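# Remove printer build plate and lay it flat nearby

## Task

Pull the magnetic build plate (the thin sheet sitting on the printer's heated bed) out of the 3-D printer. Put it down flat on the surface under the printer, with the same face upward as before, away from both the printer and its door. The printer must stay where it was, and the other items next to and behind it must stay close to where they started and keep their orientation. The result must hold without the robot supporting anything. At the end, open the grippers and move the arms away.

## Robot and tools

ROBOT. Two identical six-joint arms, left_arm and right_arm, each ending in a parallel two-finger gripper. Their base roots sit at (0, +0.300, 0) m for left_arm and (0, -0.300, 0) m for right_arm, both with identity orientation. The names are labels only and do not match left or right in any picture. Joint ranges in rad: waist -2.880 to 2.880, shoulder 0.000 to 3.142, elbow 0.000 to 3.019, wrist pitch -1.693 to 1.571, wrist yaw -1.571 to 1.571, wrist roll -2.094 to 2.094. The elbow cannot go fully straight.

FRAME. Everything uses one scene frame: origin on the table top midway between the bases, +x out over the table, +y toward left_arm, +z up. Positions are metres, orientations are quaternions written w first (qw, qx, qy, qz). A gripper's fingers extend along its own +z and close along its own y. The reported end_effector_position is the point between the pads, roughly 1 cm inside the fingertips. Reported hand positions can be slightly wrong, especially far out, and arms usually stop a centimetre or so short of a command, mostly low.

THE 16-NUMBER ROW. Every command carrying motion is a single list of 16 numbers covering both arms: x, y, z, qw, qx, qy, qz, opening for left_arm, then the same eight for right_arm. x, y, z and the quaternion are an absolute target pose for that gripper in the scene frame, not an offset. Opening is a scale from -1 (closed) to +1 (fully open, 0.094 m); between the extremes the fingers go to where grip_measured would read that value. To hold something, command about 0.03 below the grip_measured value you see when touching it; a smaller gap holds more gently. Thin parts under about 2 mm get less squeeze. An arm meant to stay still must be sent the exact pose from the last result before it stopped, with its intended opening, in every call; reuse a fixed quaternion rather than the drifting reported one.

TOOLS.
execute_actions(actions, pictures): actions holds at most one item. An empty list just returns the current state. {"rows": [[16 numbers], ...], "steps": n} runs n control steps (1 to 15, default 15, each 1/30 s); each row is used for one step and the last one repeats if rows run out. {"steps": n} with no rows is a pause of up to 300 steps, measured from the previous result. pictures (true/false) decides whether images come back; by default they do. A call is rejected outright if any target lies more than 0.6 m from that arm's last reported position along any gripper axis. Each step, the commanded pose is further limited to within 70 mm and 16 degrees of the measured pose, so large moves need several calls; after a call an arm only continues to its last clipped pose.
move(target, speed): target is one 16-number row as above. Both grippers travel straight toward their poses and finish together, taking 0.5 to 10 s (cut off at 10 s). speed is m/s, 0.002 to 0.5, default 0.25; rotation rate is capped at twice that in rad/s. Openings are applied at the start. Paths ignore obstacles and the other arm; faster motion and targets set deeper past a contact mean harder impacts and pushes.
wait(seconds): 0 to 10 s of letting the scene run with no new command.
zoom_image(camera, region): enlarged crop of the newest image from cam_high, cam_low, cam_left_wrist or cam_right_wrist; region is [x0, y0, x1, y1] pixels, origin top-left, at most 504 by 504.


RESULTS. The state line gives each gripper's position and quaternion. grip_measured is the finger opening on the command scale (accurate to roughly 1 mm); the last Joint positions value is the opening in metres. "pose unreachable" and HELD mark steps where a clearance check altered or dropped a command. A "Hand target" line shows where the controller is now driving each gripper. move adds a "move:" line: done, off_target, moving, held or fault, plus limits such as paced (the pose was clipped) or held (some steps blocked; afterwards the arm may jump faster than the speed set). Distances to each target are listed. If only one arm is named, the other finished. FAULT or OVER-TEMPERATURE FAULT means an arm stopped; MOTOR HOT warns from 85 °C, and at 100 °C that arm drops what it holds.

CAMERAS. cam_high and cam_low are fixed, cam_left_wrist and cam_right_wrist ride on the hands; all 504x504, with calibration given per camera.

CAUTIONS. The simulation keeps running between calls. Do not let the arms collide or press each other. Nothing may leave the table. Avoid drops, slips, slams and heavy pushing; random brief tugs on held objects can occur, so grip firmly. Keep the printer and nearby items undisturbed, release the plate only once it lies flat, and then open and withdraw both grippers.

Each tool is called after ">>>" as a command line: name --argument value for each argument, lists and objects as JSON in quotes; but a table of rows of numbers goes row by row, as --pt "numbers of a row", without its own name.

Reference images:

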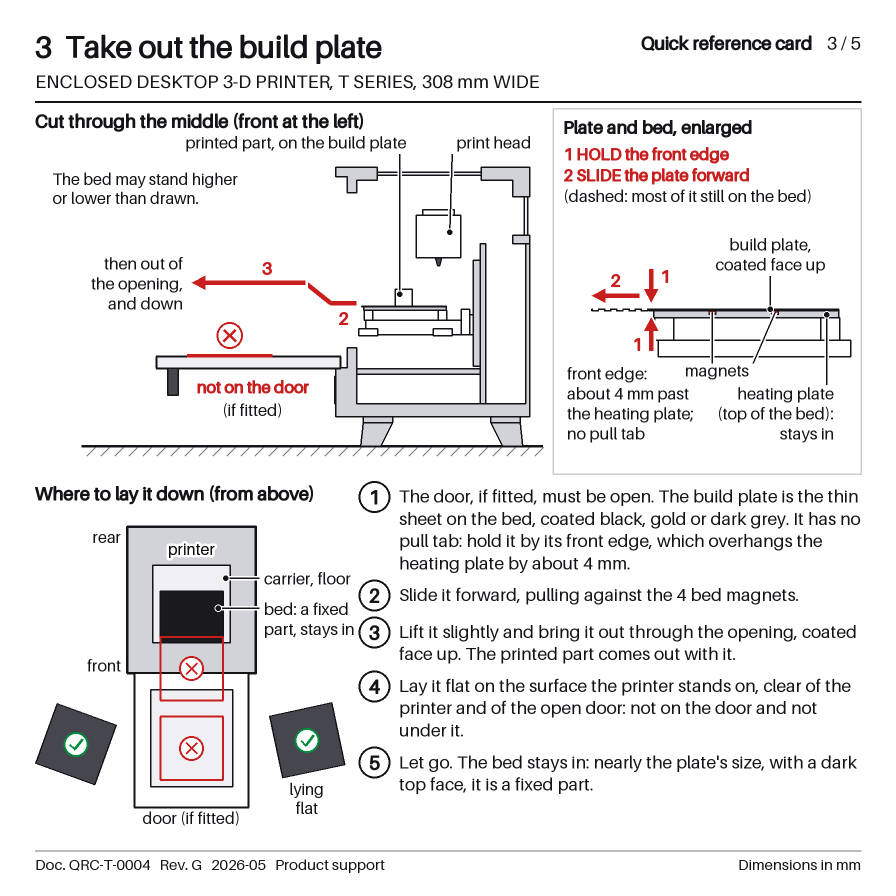

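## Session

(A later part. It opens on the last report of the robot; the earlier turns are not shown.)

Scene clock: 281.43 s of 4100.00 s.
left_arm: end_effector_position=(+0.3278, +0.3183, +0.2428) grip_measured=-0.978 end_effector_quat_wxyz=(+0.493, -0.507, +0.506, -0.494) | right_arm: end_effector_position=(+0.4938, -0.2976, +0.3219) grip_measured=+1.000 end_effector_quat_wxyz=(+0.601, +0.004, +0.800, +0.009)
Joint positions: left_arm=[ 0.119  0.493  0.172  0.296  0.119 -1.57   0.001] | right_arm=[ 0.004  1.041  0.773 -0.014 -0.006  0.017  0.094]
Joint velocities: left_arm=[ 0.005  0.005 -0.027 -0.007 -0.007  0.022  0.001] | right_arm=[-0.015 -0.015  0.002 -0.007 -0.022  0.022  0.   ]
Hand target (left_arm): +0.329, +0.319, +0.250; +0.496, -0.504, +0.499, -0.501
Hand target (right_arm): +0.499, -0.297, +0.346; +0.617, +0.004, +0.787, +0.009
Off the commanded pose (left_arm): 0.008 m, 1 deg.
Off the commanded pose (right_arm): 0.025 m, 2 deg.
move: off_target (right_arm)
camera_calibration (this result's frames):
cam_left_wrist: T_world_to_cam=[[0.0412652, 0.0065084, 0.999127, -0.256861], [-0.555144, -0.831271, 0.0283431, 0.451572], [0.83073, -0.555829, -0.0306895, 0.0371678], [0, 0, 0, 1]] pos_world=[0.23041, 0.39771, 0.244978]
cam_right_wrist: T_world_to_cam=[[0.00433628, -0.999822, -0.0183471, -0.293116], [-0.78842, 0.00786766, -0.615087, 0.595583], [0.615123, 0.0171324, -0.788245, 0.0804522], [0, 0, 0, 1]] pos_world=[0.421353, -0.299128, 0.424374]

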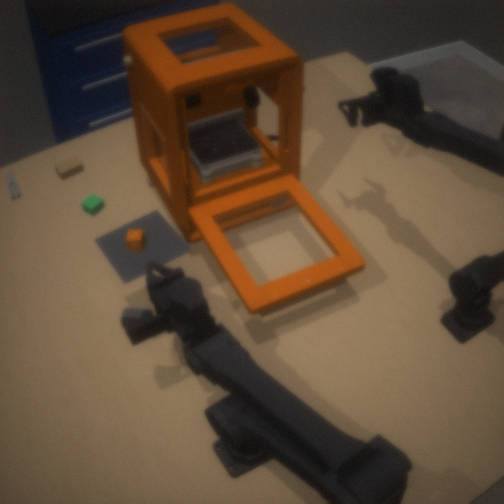

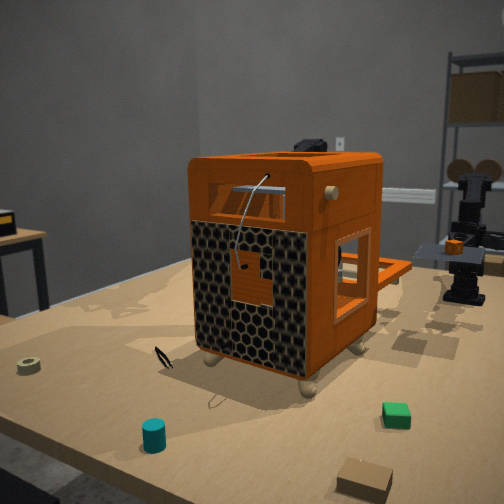

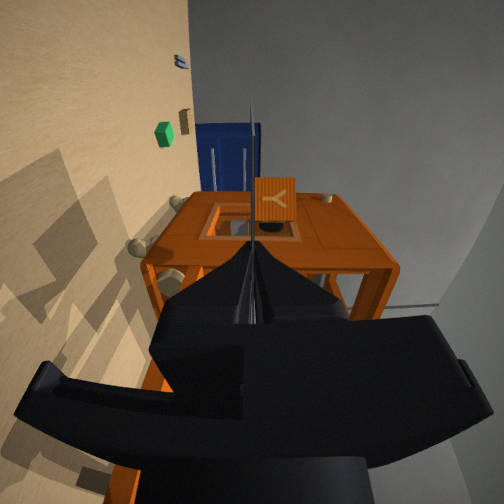

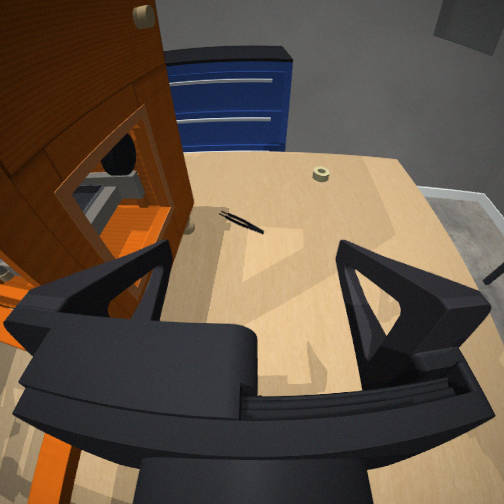

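>>> move --target '[0.36,0.35,0.085,0.364,-0.606,0.606,-0.364,-1,0.5,-0.2975,0.33,0.605,0.004,0.795,0.009,1]' --speed 0.08

Scene clock: 288.17 s of 4100.00 s.
left_arm: end_effector_position=(+0.3375, +0.3418, +0.0682) grip_measured=-0.978 end_effector_quat_wxyz=(-0.340, +0.619, -0.611, +0.357) | right_arm: end_effector_position=(+0.4936, -0.2976, +0.3169) grip_measured=+1.000 end_effector_quat_wxyz=(+0.597, +0.004, +0.802, +0.009)
Joint positions: left_arm=[ 0.232  1.051  0.158  0.34   0.214 -1.472  0.001] | right_arm=[ 0.004  1.045  0.768 -0.014 -0.006  0.017  0.094]
Joint velocities: left_arm=[-0.005 -0.015 -0.012 -0.002 -0.095 -0.007 -0.001] | right_arm=[ 0.005 -0.015 -0.017 -0.012 -0.022 -0.081  0.   ]
Hand target (left_arm): +0.355, +0.349, +0.087; -0.363, +0.606, -0.606, +0.366
Hand target (right_arm): +0.500, -0.297, +0.330; +0.606, +0.004, +0.796, +0.009
Off the commanded pose (left_arm): 0.029 m, 3 deg.
Off the commanded pose (right_arm): 0.015 m, 1 deg.
After step 90, 0.60 s passed at rest.
move: off_target (left_arm, right_arm)
camera_calibration (this result's frames):
cam_left_wrist: T_world_to_cam=[[0.527214, 0.0266826, 0.849314, -0.243596], [-0.471818, -0.822078, 0.318709, 0.430472], [0.706706, -0.56875, -0.420821, 0.109663], [0, 0, 0, 1]] pos_world=[0.254032, 0.422752, 0.115842]
cam_right_wrist: T_world_to_cam=[[0.00416829, -0.999823, -0.0183509, -0.293124], [-0.794018, 0.00784618, -0.607844, 0.592796], [0.60788, 0.0171046, -0.793845, 0.0819568], [0, 0, 0, 1]] pos_world=[0.422092, -0.299125, 0.420009]

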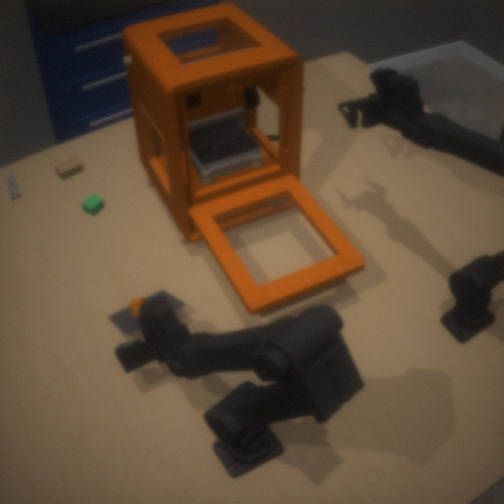

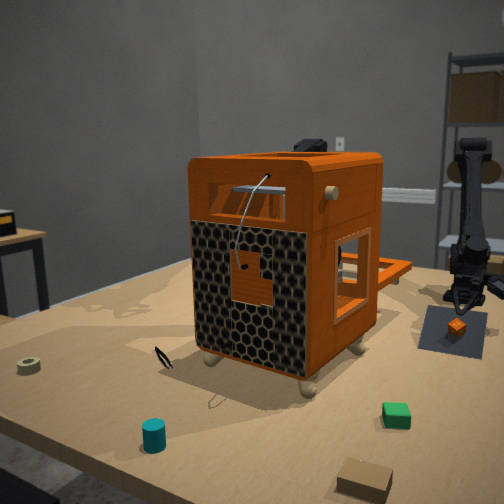

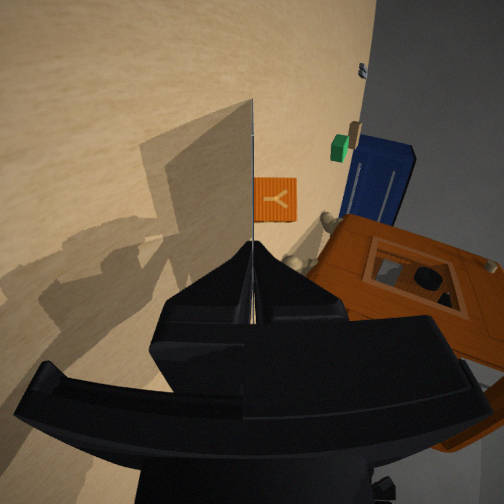

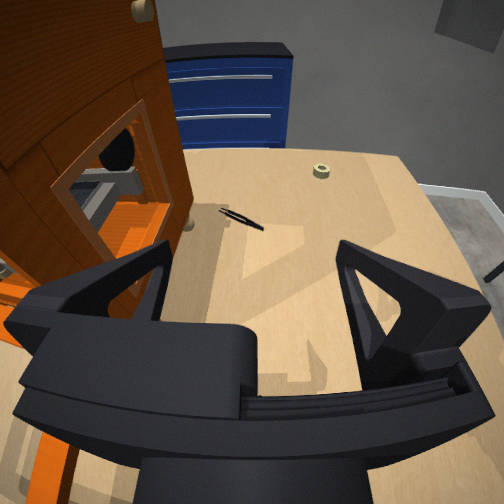

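>>> move --target '[0.335,0.345,0.03,0.364,-0.606,0.606,-0.364,-0.8,0.5,-0.2975,0.33,0.605,0.004,0.795,0.009,1]' --speed 0.03

Scene clock: 291.73 s of 4100.00 s.
left_arm: end_effector_position=(+0.3337, +0.3411, +0.0305) grip_measured=-0.802 end_effector_quat_wxyz=(-0.355, +0.609, -0.608, +0.365) | right_arm: end_effector_position=(+0.4930, -0.2976, +0.3150) grip_measured=+1.000 end_effector_quat_wxyz=(+0.596, +0.004, +0.803, +0.009)
Joint positions: left_arm=[ 0.232  1.366  0.094  0.757  0.214 -1.465  0.009] | right_arm=[ 0.004  1.045  0.765 -0.014 -0.006  0.017  0.094]
Joint velocities: left_arm=[-0.015 -0.005 -0.002  0.027 -0.037 -0.007  0.001] | right_arm=[-0.005 -0.005  0.007  0.002 -0.081  0.051  0.   ]
Hand target (left_arm): +0.334, +0.345, +0.032; -0.364, +0.606, -0.606, +0.364
Hand target (right_arm): +0.500, -0.297, +0.330; +0.606, +0.004, +0.796, +0.009
Off the commanded pose (left_arm): 0.004 m, 1 deg.
Off the commanded pose (right_arm): 0.017 m, 1 deg.
move: off_target (right_arm)
camera_calibration (this result's frames):
cam_left_wrist: T_world_to_cam=[[0.496273, 0.0126988, 0.868074, -0.195039], [-0.485298, -0.825026, 0.289512, 0.446439], [0.71986, -0.564952, -0.403276, 0.0898464], [0, 0, 0, 1]] pos_world=[0.248772, 0.42156, 0.0762914]
cam_right_wrist: T_world_to_cam=[[0.00411229, -0.999823, -0.0183518, -0.29313], [-0.795869, 0.00783908, -0.605418, 0.591397], [0.605455, 0.0170953, -0.795696, 0.0826004], [0, 0, 0, 1]] pos_world=[0.421869, -0.299126, 0.418388]

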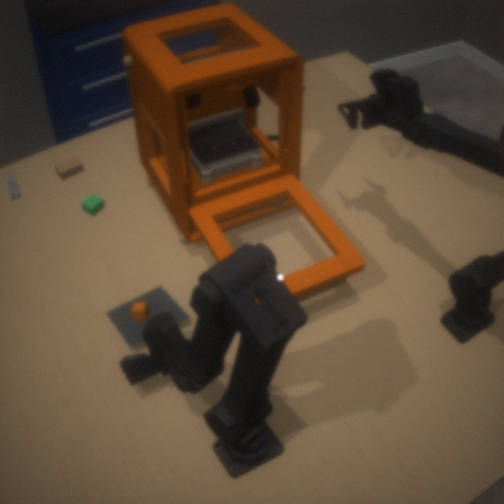

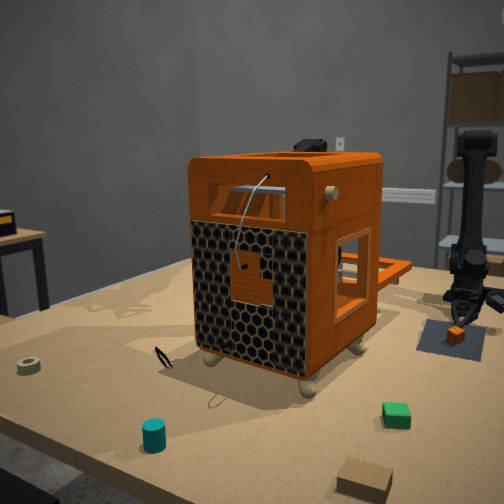

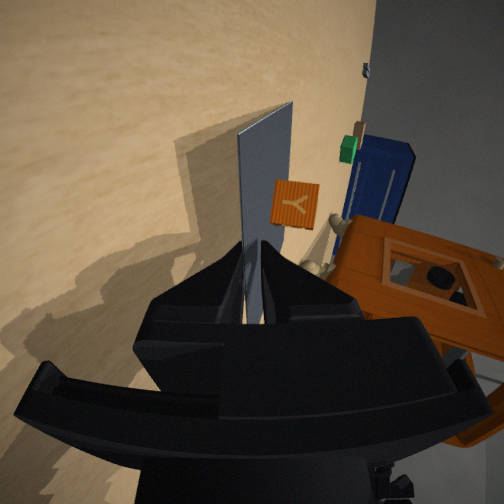

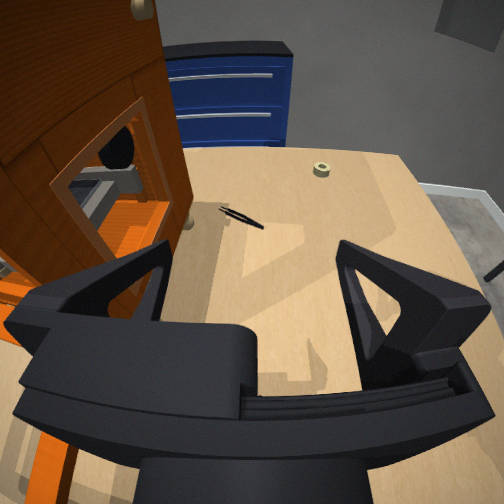

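Lower further, then retreat.

>>> move --target '[0.33,0.345,0.016,0.364,-0.606,0.606,-0.364,-0.75,0.5,-0.2975,0.33,0.605,0.004,0.795,0.009,1]' --speed 0.03

>>> move --target '[0.285,0.345,0.018,0.364,-0.606,0.606,-0.364,-0.75,0.5,-0.2975,0.33,0.605,0.004,0.795,0.009,1]' --speed 0.03

Scene clock: 294.43 s of 4100.00 s.
left_arm: end_effector_position=(+0.3306, +0.3424, +0.0160) grip_measured=-0.752 end_effector_quat_wxyz=(-0.358, +0.610, -0.607, +0.363) | right_arm: end_effector_position=(+0.4928, -0.2976, +0.3143) grip_measured=+1.000 end_effector_quat_wxyz=(+0.595, +0.004, +0.803, +0.009)
Joint positions: left_arm=[ 0.239  1.504  0.081  0.91   0.214 -1.462  0.012] | right_arm=[ 0.004  1.045  0.764 -0.014 -0.006  0.017  0.094]
Joint velocities: left_arm=[-0.005 -0.015 -0.007  0.032  0.022 -0.007 -0.001] | right_arm=[ 0.015 -0.005 -0.017 -0.007  0.051  0.007  0.   ]
Hand target (left_arm): +0.330, +0.345, +0.017; -0.364, +0.606, -0.606, +0.364
Hand target (right_arm): +0.500, -0.297, +0.330; +0.606, +0.004, +0.796, +0.009
Off the commanded pose (left_arm): 0.003 m, 1 deg.
Off the commanded pose (right_arm): 0.017 m, 1 deg.
move: off_target (right_arm)
camera_calibration (this result's frames):
cam_left_wrist: T_world_to_cam=[[0.494227, 0.0118194, 0.869252, -0.179997], [-0.482554, -0.827987, 0.285622, 0.450363], [0.723105, -0.560623, -0.40351, 0.084399], [0, 0, 0, 1]] pos_world=[0.245254, 0.422338, 0.0618852]
cam_right_wrist: T_world_to_cam=[[0.00409128, -0.999823, -0.0183521, -0.293132], [-0.796561, 0.00783642, -0.604507, 0.590872], [0.604544, 0.0170918, -0.796389, 0.0828407], [0, 0, 0, 1]] pos_world=[0.421784, -0.299127, 0.41778]

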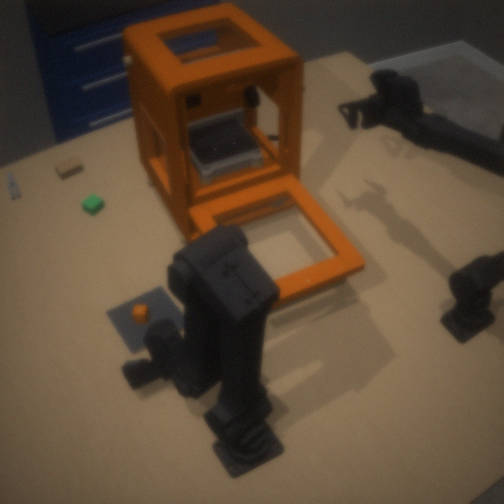

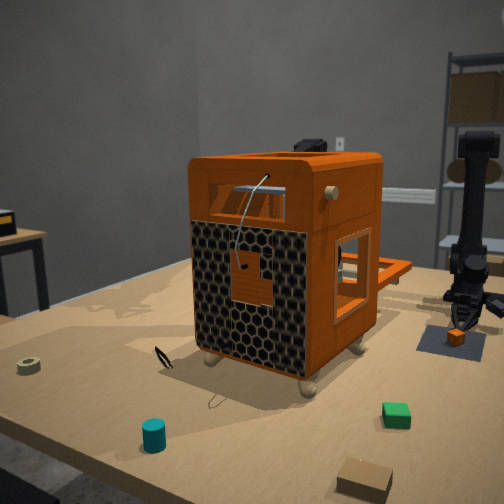

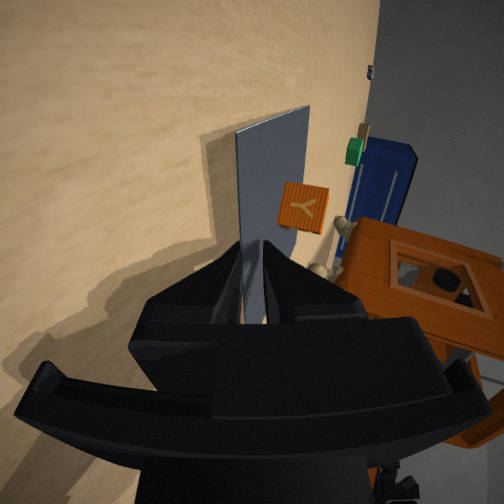

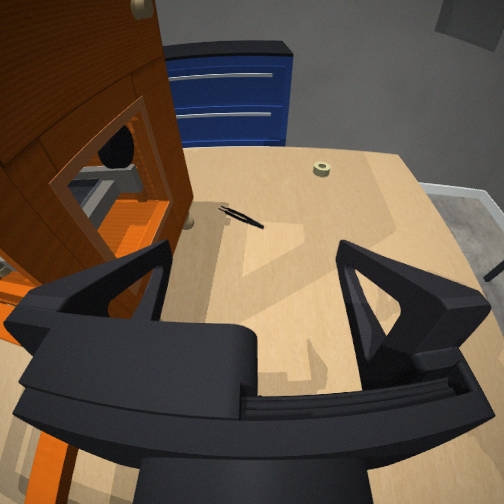

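Scene clock: 296.20 s of 4100.00 s.
left_arm: end_effector_position=(+0.2966, +0.3409, +0.0103) grip_measured=-0.752 end_effector_quat_wxyz=(-0.347, +0.615, -0.609, +0.360) | right_arm: end_effector_position=(+0.4922, -0.2976, +0.3123) grip_measured=+1.000 end_effector_quat_wxyz=(+0.594, +0.004, +0.805, +0.009)
Joint positions: left_arm=[ 0.285  1.467  0.001  0.924  0.258 -1.442  0.012] | right_arm=[ 0.004  1.045  0.76  -0.014 -0.006  0.017  0.094]
Joint velocities: left_arm=[ 0.015 -0.005 -0.002 -0.002 -0.007 -0.022 -0.   ] | right_arm=[-0.005 -0.015 -0.002 -0.017 -0.007  0.051  0.   ]
Hand target (left_arm): +0.297, +0.341, +0.010; -0.347, +0.615, -0.609, +0.361
Hand target (right_arm): +0.499, -0.297, +0.330; +0.606, +0.004, +0.796, +0.009
Off the commanded pose (left_arm): 0.014 m, 2 deg.
Off the commanded pose (right_arm): 0.019 m, 2 deg.
move: held (left_arm), off_target (right_arm); limits=held; held on 17 of 53 steps (left_arm), including the last (left_arm)
pose unreachable (left arm): on one or more control steps of this call this arm could not follow its commanded pose, so it was not sent that pose on those steps. On the call's last step it was still not sent that pose. It may still have moved: this result reports where it is.
cause: the commanded pose would bring two parts of the arm too close to each other (its shoulder (the part past joint 1) and its forearm (the part past joint 3), with joints 2 (shoulder) and 3 (elbow) between them).
camera_calibration (this result's frames):
cam_left_wrist: T_world_to_cam=[[0.512741, 0.0216601, 0.85827, -0.166947], [-0.476369, -0.824503, 0.305396, 0.43116], [0.714261, -0.565443, -0.412438, 0.110287], [0, 0, 0, 1]] pos_world=[0.212219, 0.42147, 0.0570974]
cam_right_wrist: T_world_to_cam=[[0.00402827, -0.999823, -0.0183529, -0.293139], [-0.798632, 0.00782848, -0.601768, 0.589296], [0.601806, 0.0170813, -0.79846, 0.0835578], [0, 0, 0, 1]] pos_world=[0.421526, -0.299128, 0.415957]

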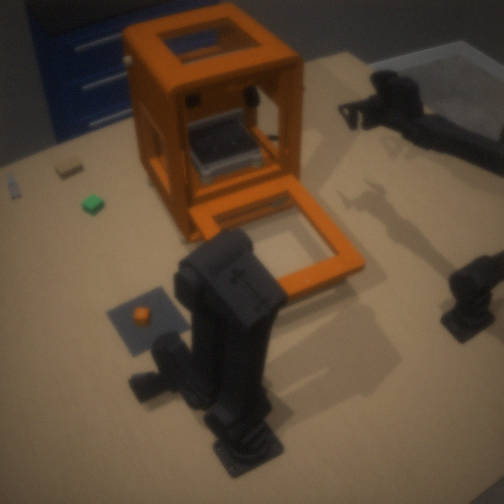

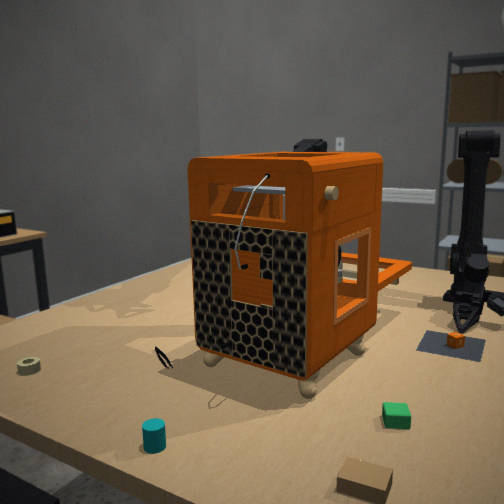

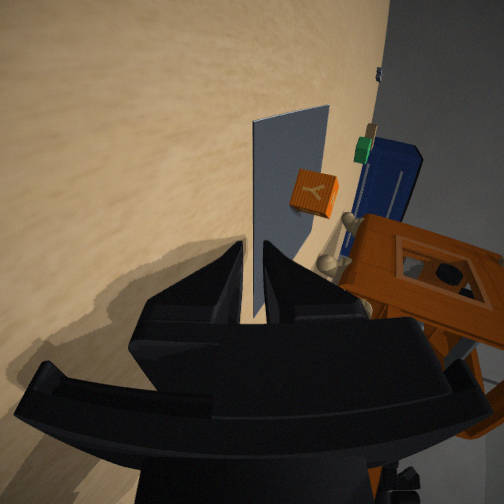

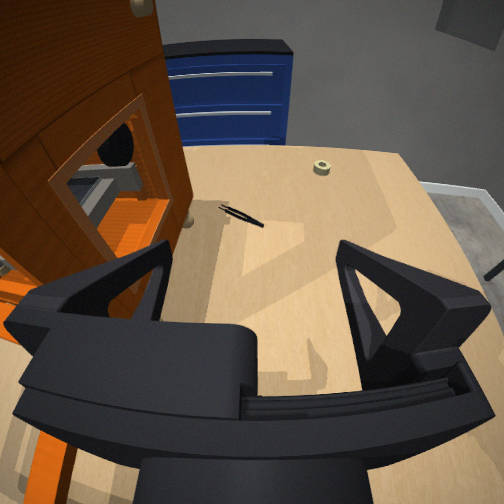

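>>> move --target '[0.285,0.345,0.10,0.271,-0.653,0.653,-0.271,-0.5,0.5,-0.2975,0.33,0.605,0.004,0.795,0.009,1]' --speed 0.08

Scene clock: 299.93 s of 4100.00 s.
left_arm: end_effector_position=(+0.2709, +0.3429, +0.0660) grip_measured=-0.502 end_effector_quat_wxyz=(-0.246, +0.668, -0.652, +0.260) | right_arm: end_effector_position=(+0.4916, -0.2976, +0.3102) grip_measured=+1.000 end_effector_quat_wxyz=(+0.592, +0.004, +0.806, +0.009)
Joint positions: left_arm=[ 0.282  0.696  0.218 -0.383  0.198 -1.387  0.023] | right_arm=[ 0.004  1.045  0.757 -0.014 -0.006  0.017  0.094]
Joint velocities: left_arm=[-0.034 -0.005 -0.002 -0.037  0.007 -0.007 -0.   ] | right_arm=[ 0.005 -0.005 -0.012 -0.017 -0.022  0.051  0.   ]
Hand target (left_arm): +0.288, +0.346, +0.096; -0.270, +0.653, -0.653, +0.272
Hand target (right_arm): +0.499, -0.297, +0.330; +0.606, +0.004, +0.796, +0.009
Off the commanded pose (left_arm): 0.037 m, 4 deg.
Off the commanded pose (right_arm): 0.022 m, 2 deg.
move: off_target (left_arm, right_arm)
camera_calibration (this result's frames):
cam_left_wrist: T_world_to_cam=[[0.753874, 0.0335758, 0.65616, -0.25766], [-0.350295, -0.82437, 0.444644, 0.360131], [0.555848, -0.565055, -0.60971, 0.20849], [0, 0, 0, 1]] pos_world=[0.204507, 0.42334, 0.136055]
cam_right_wrist: T_world_to_cam=[[0.00396526, -0.999824, -0.0183535, -0.293145], [-0.800694, 0.00782057, -0.599023, 0.587717], [0.599061, 0.0170708, -0.800521, 0.0842695], [0, 0, 0, 1]] pos_world=[0.421261, -0.299129, 0.414135]

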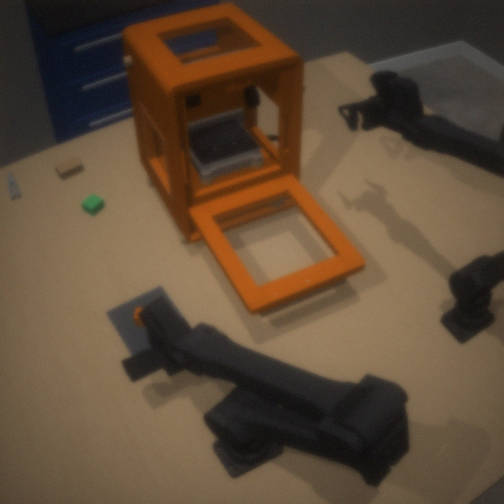

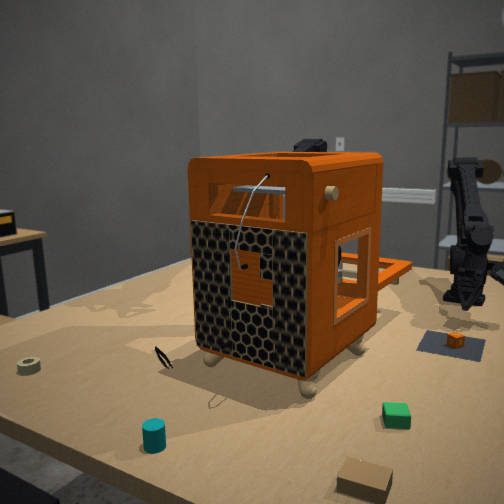

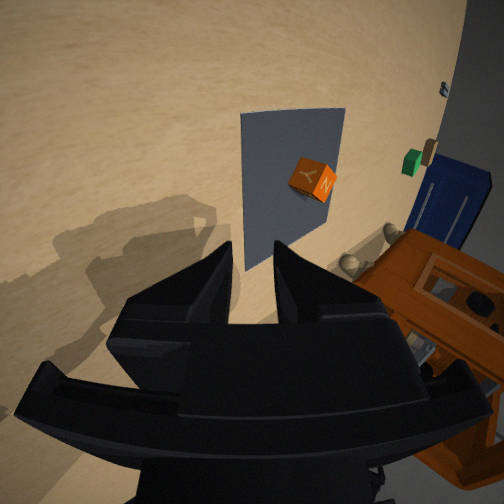

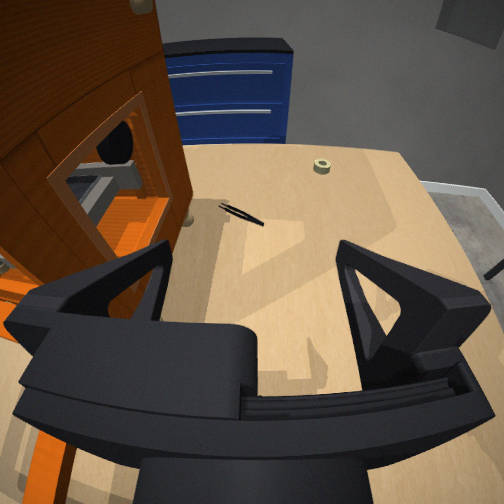

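Flat and clear.

>>> finished_scene --scene 1

The scene is finished: the task was done.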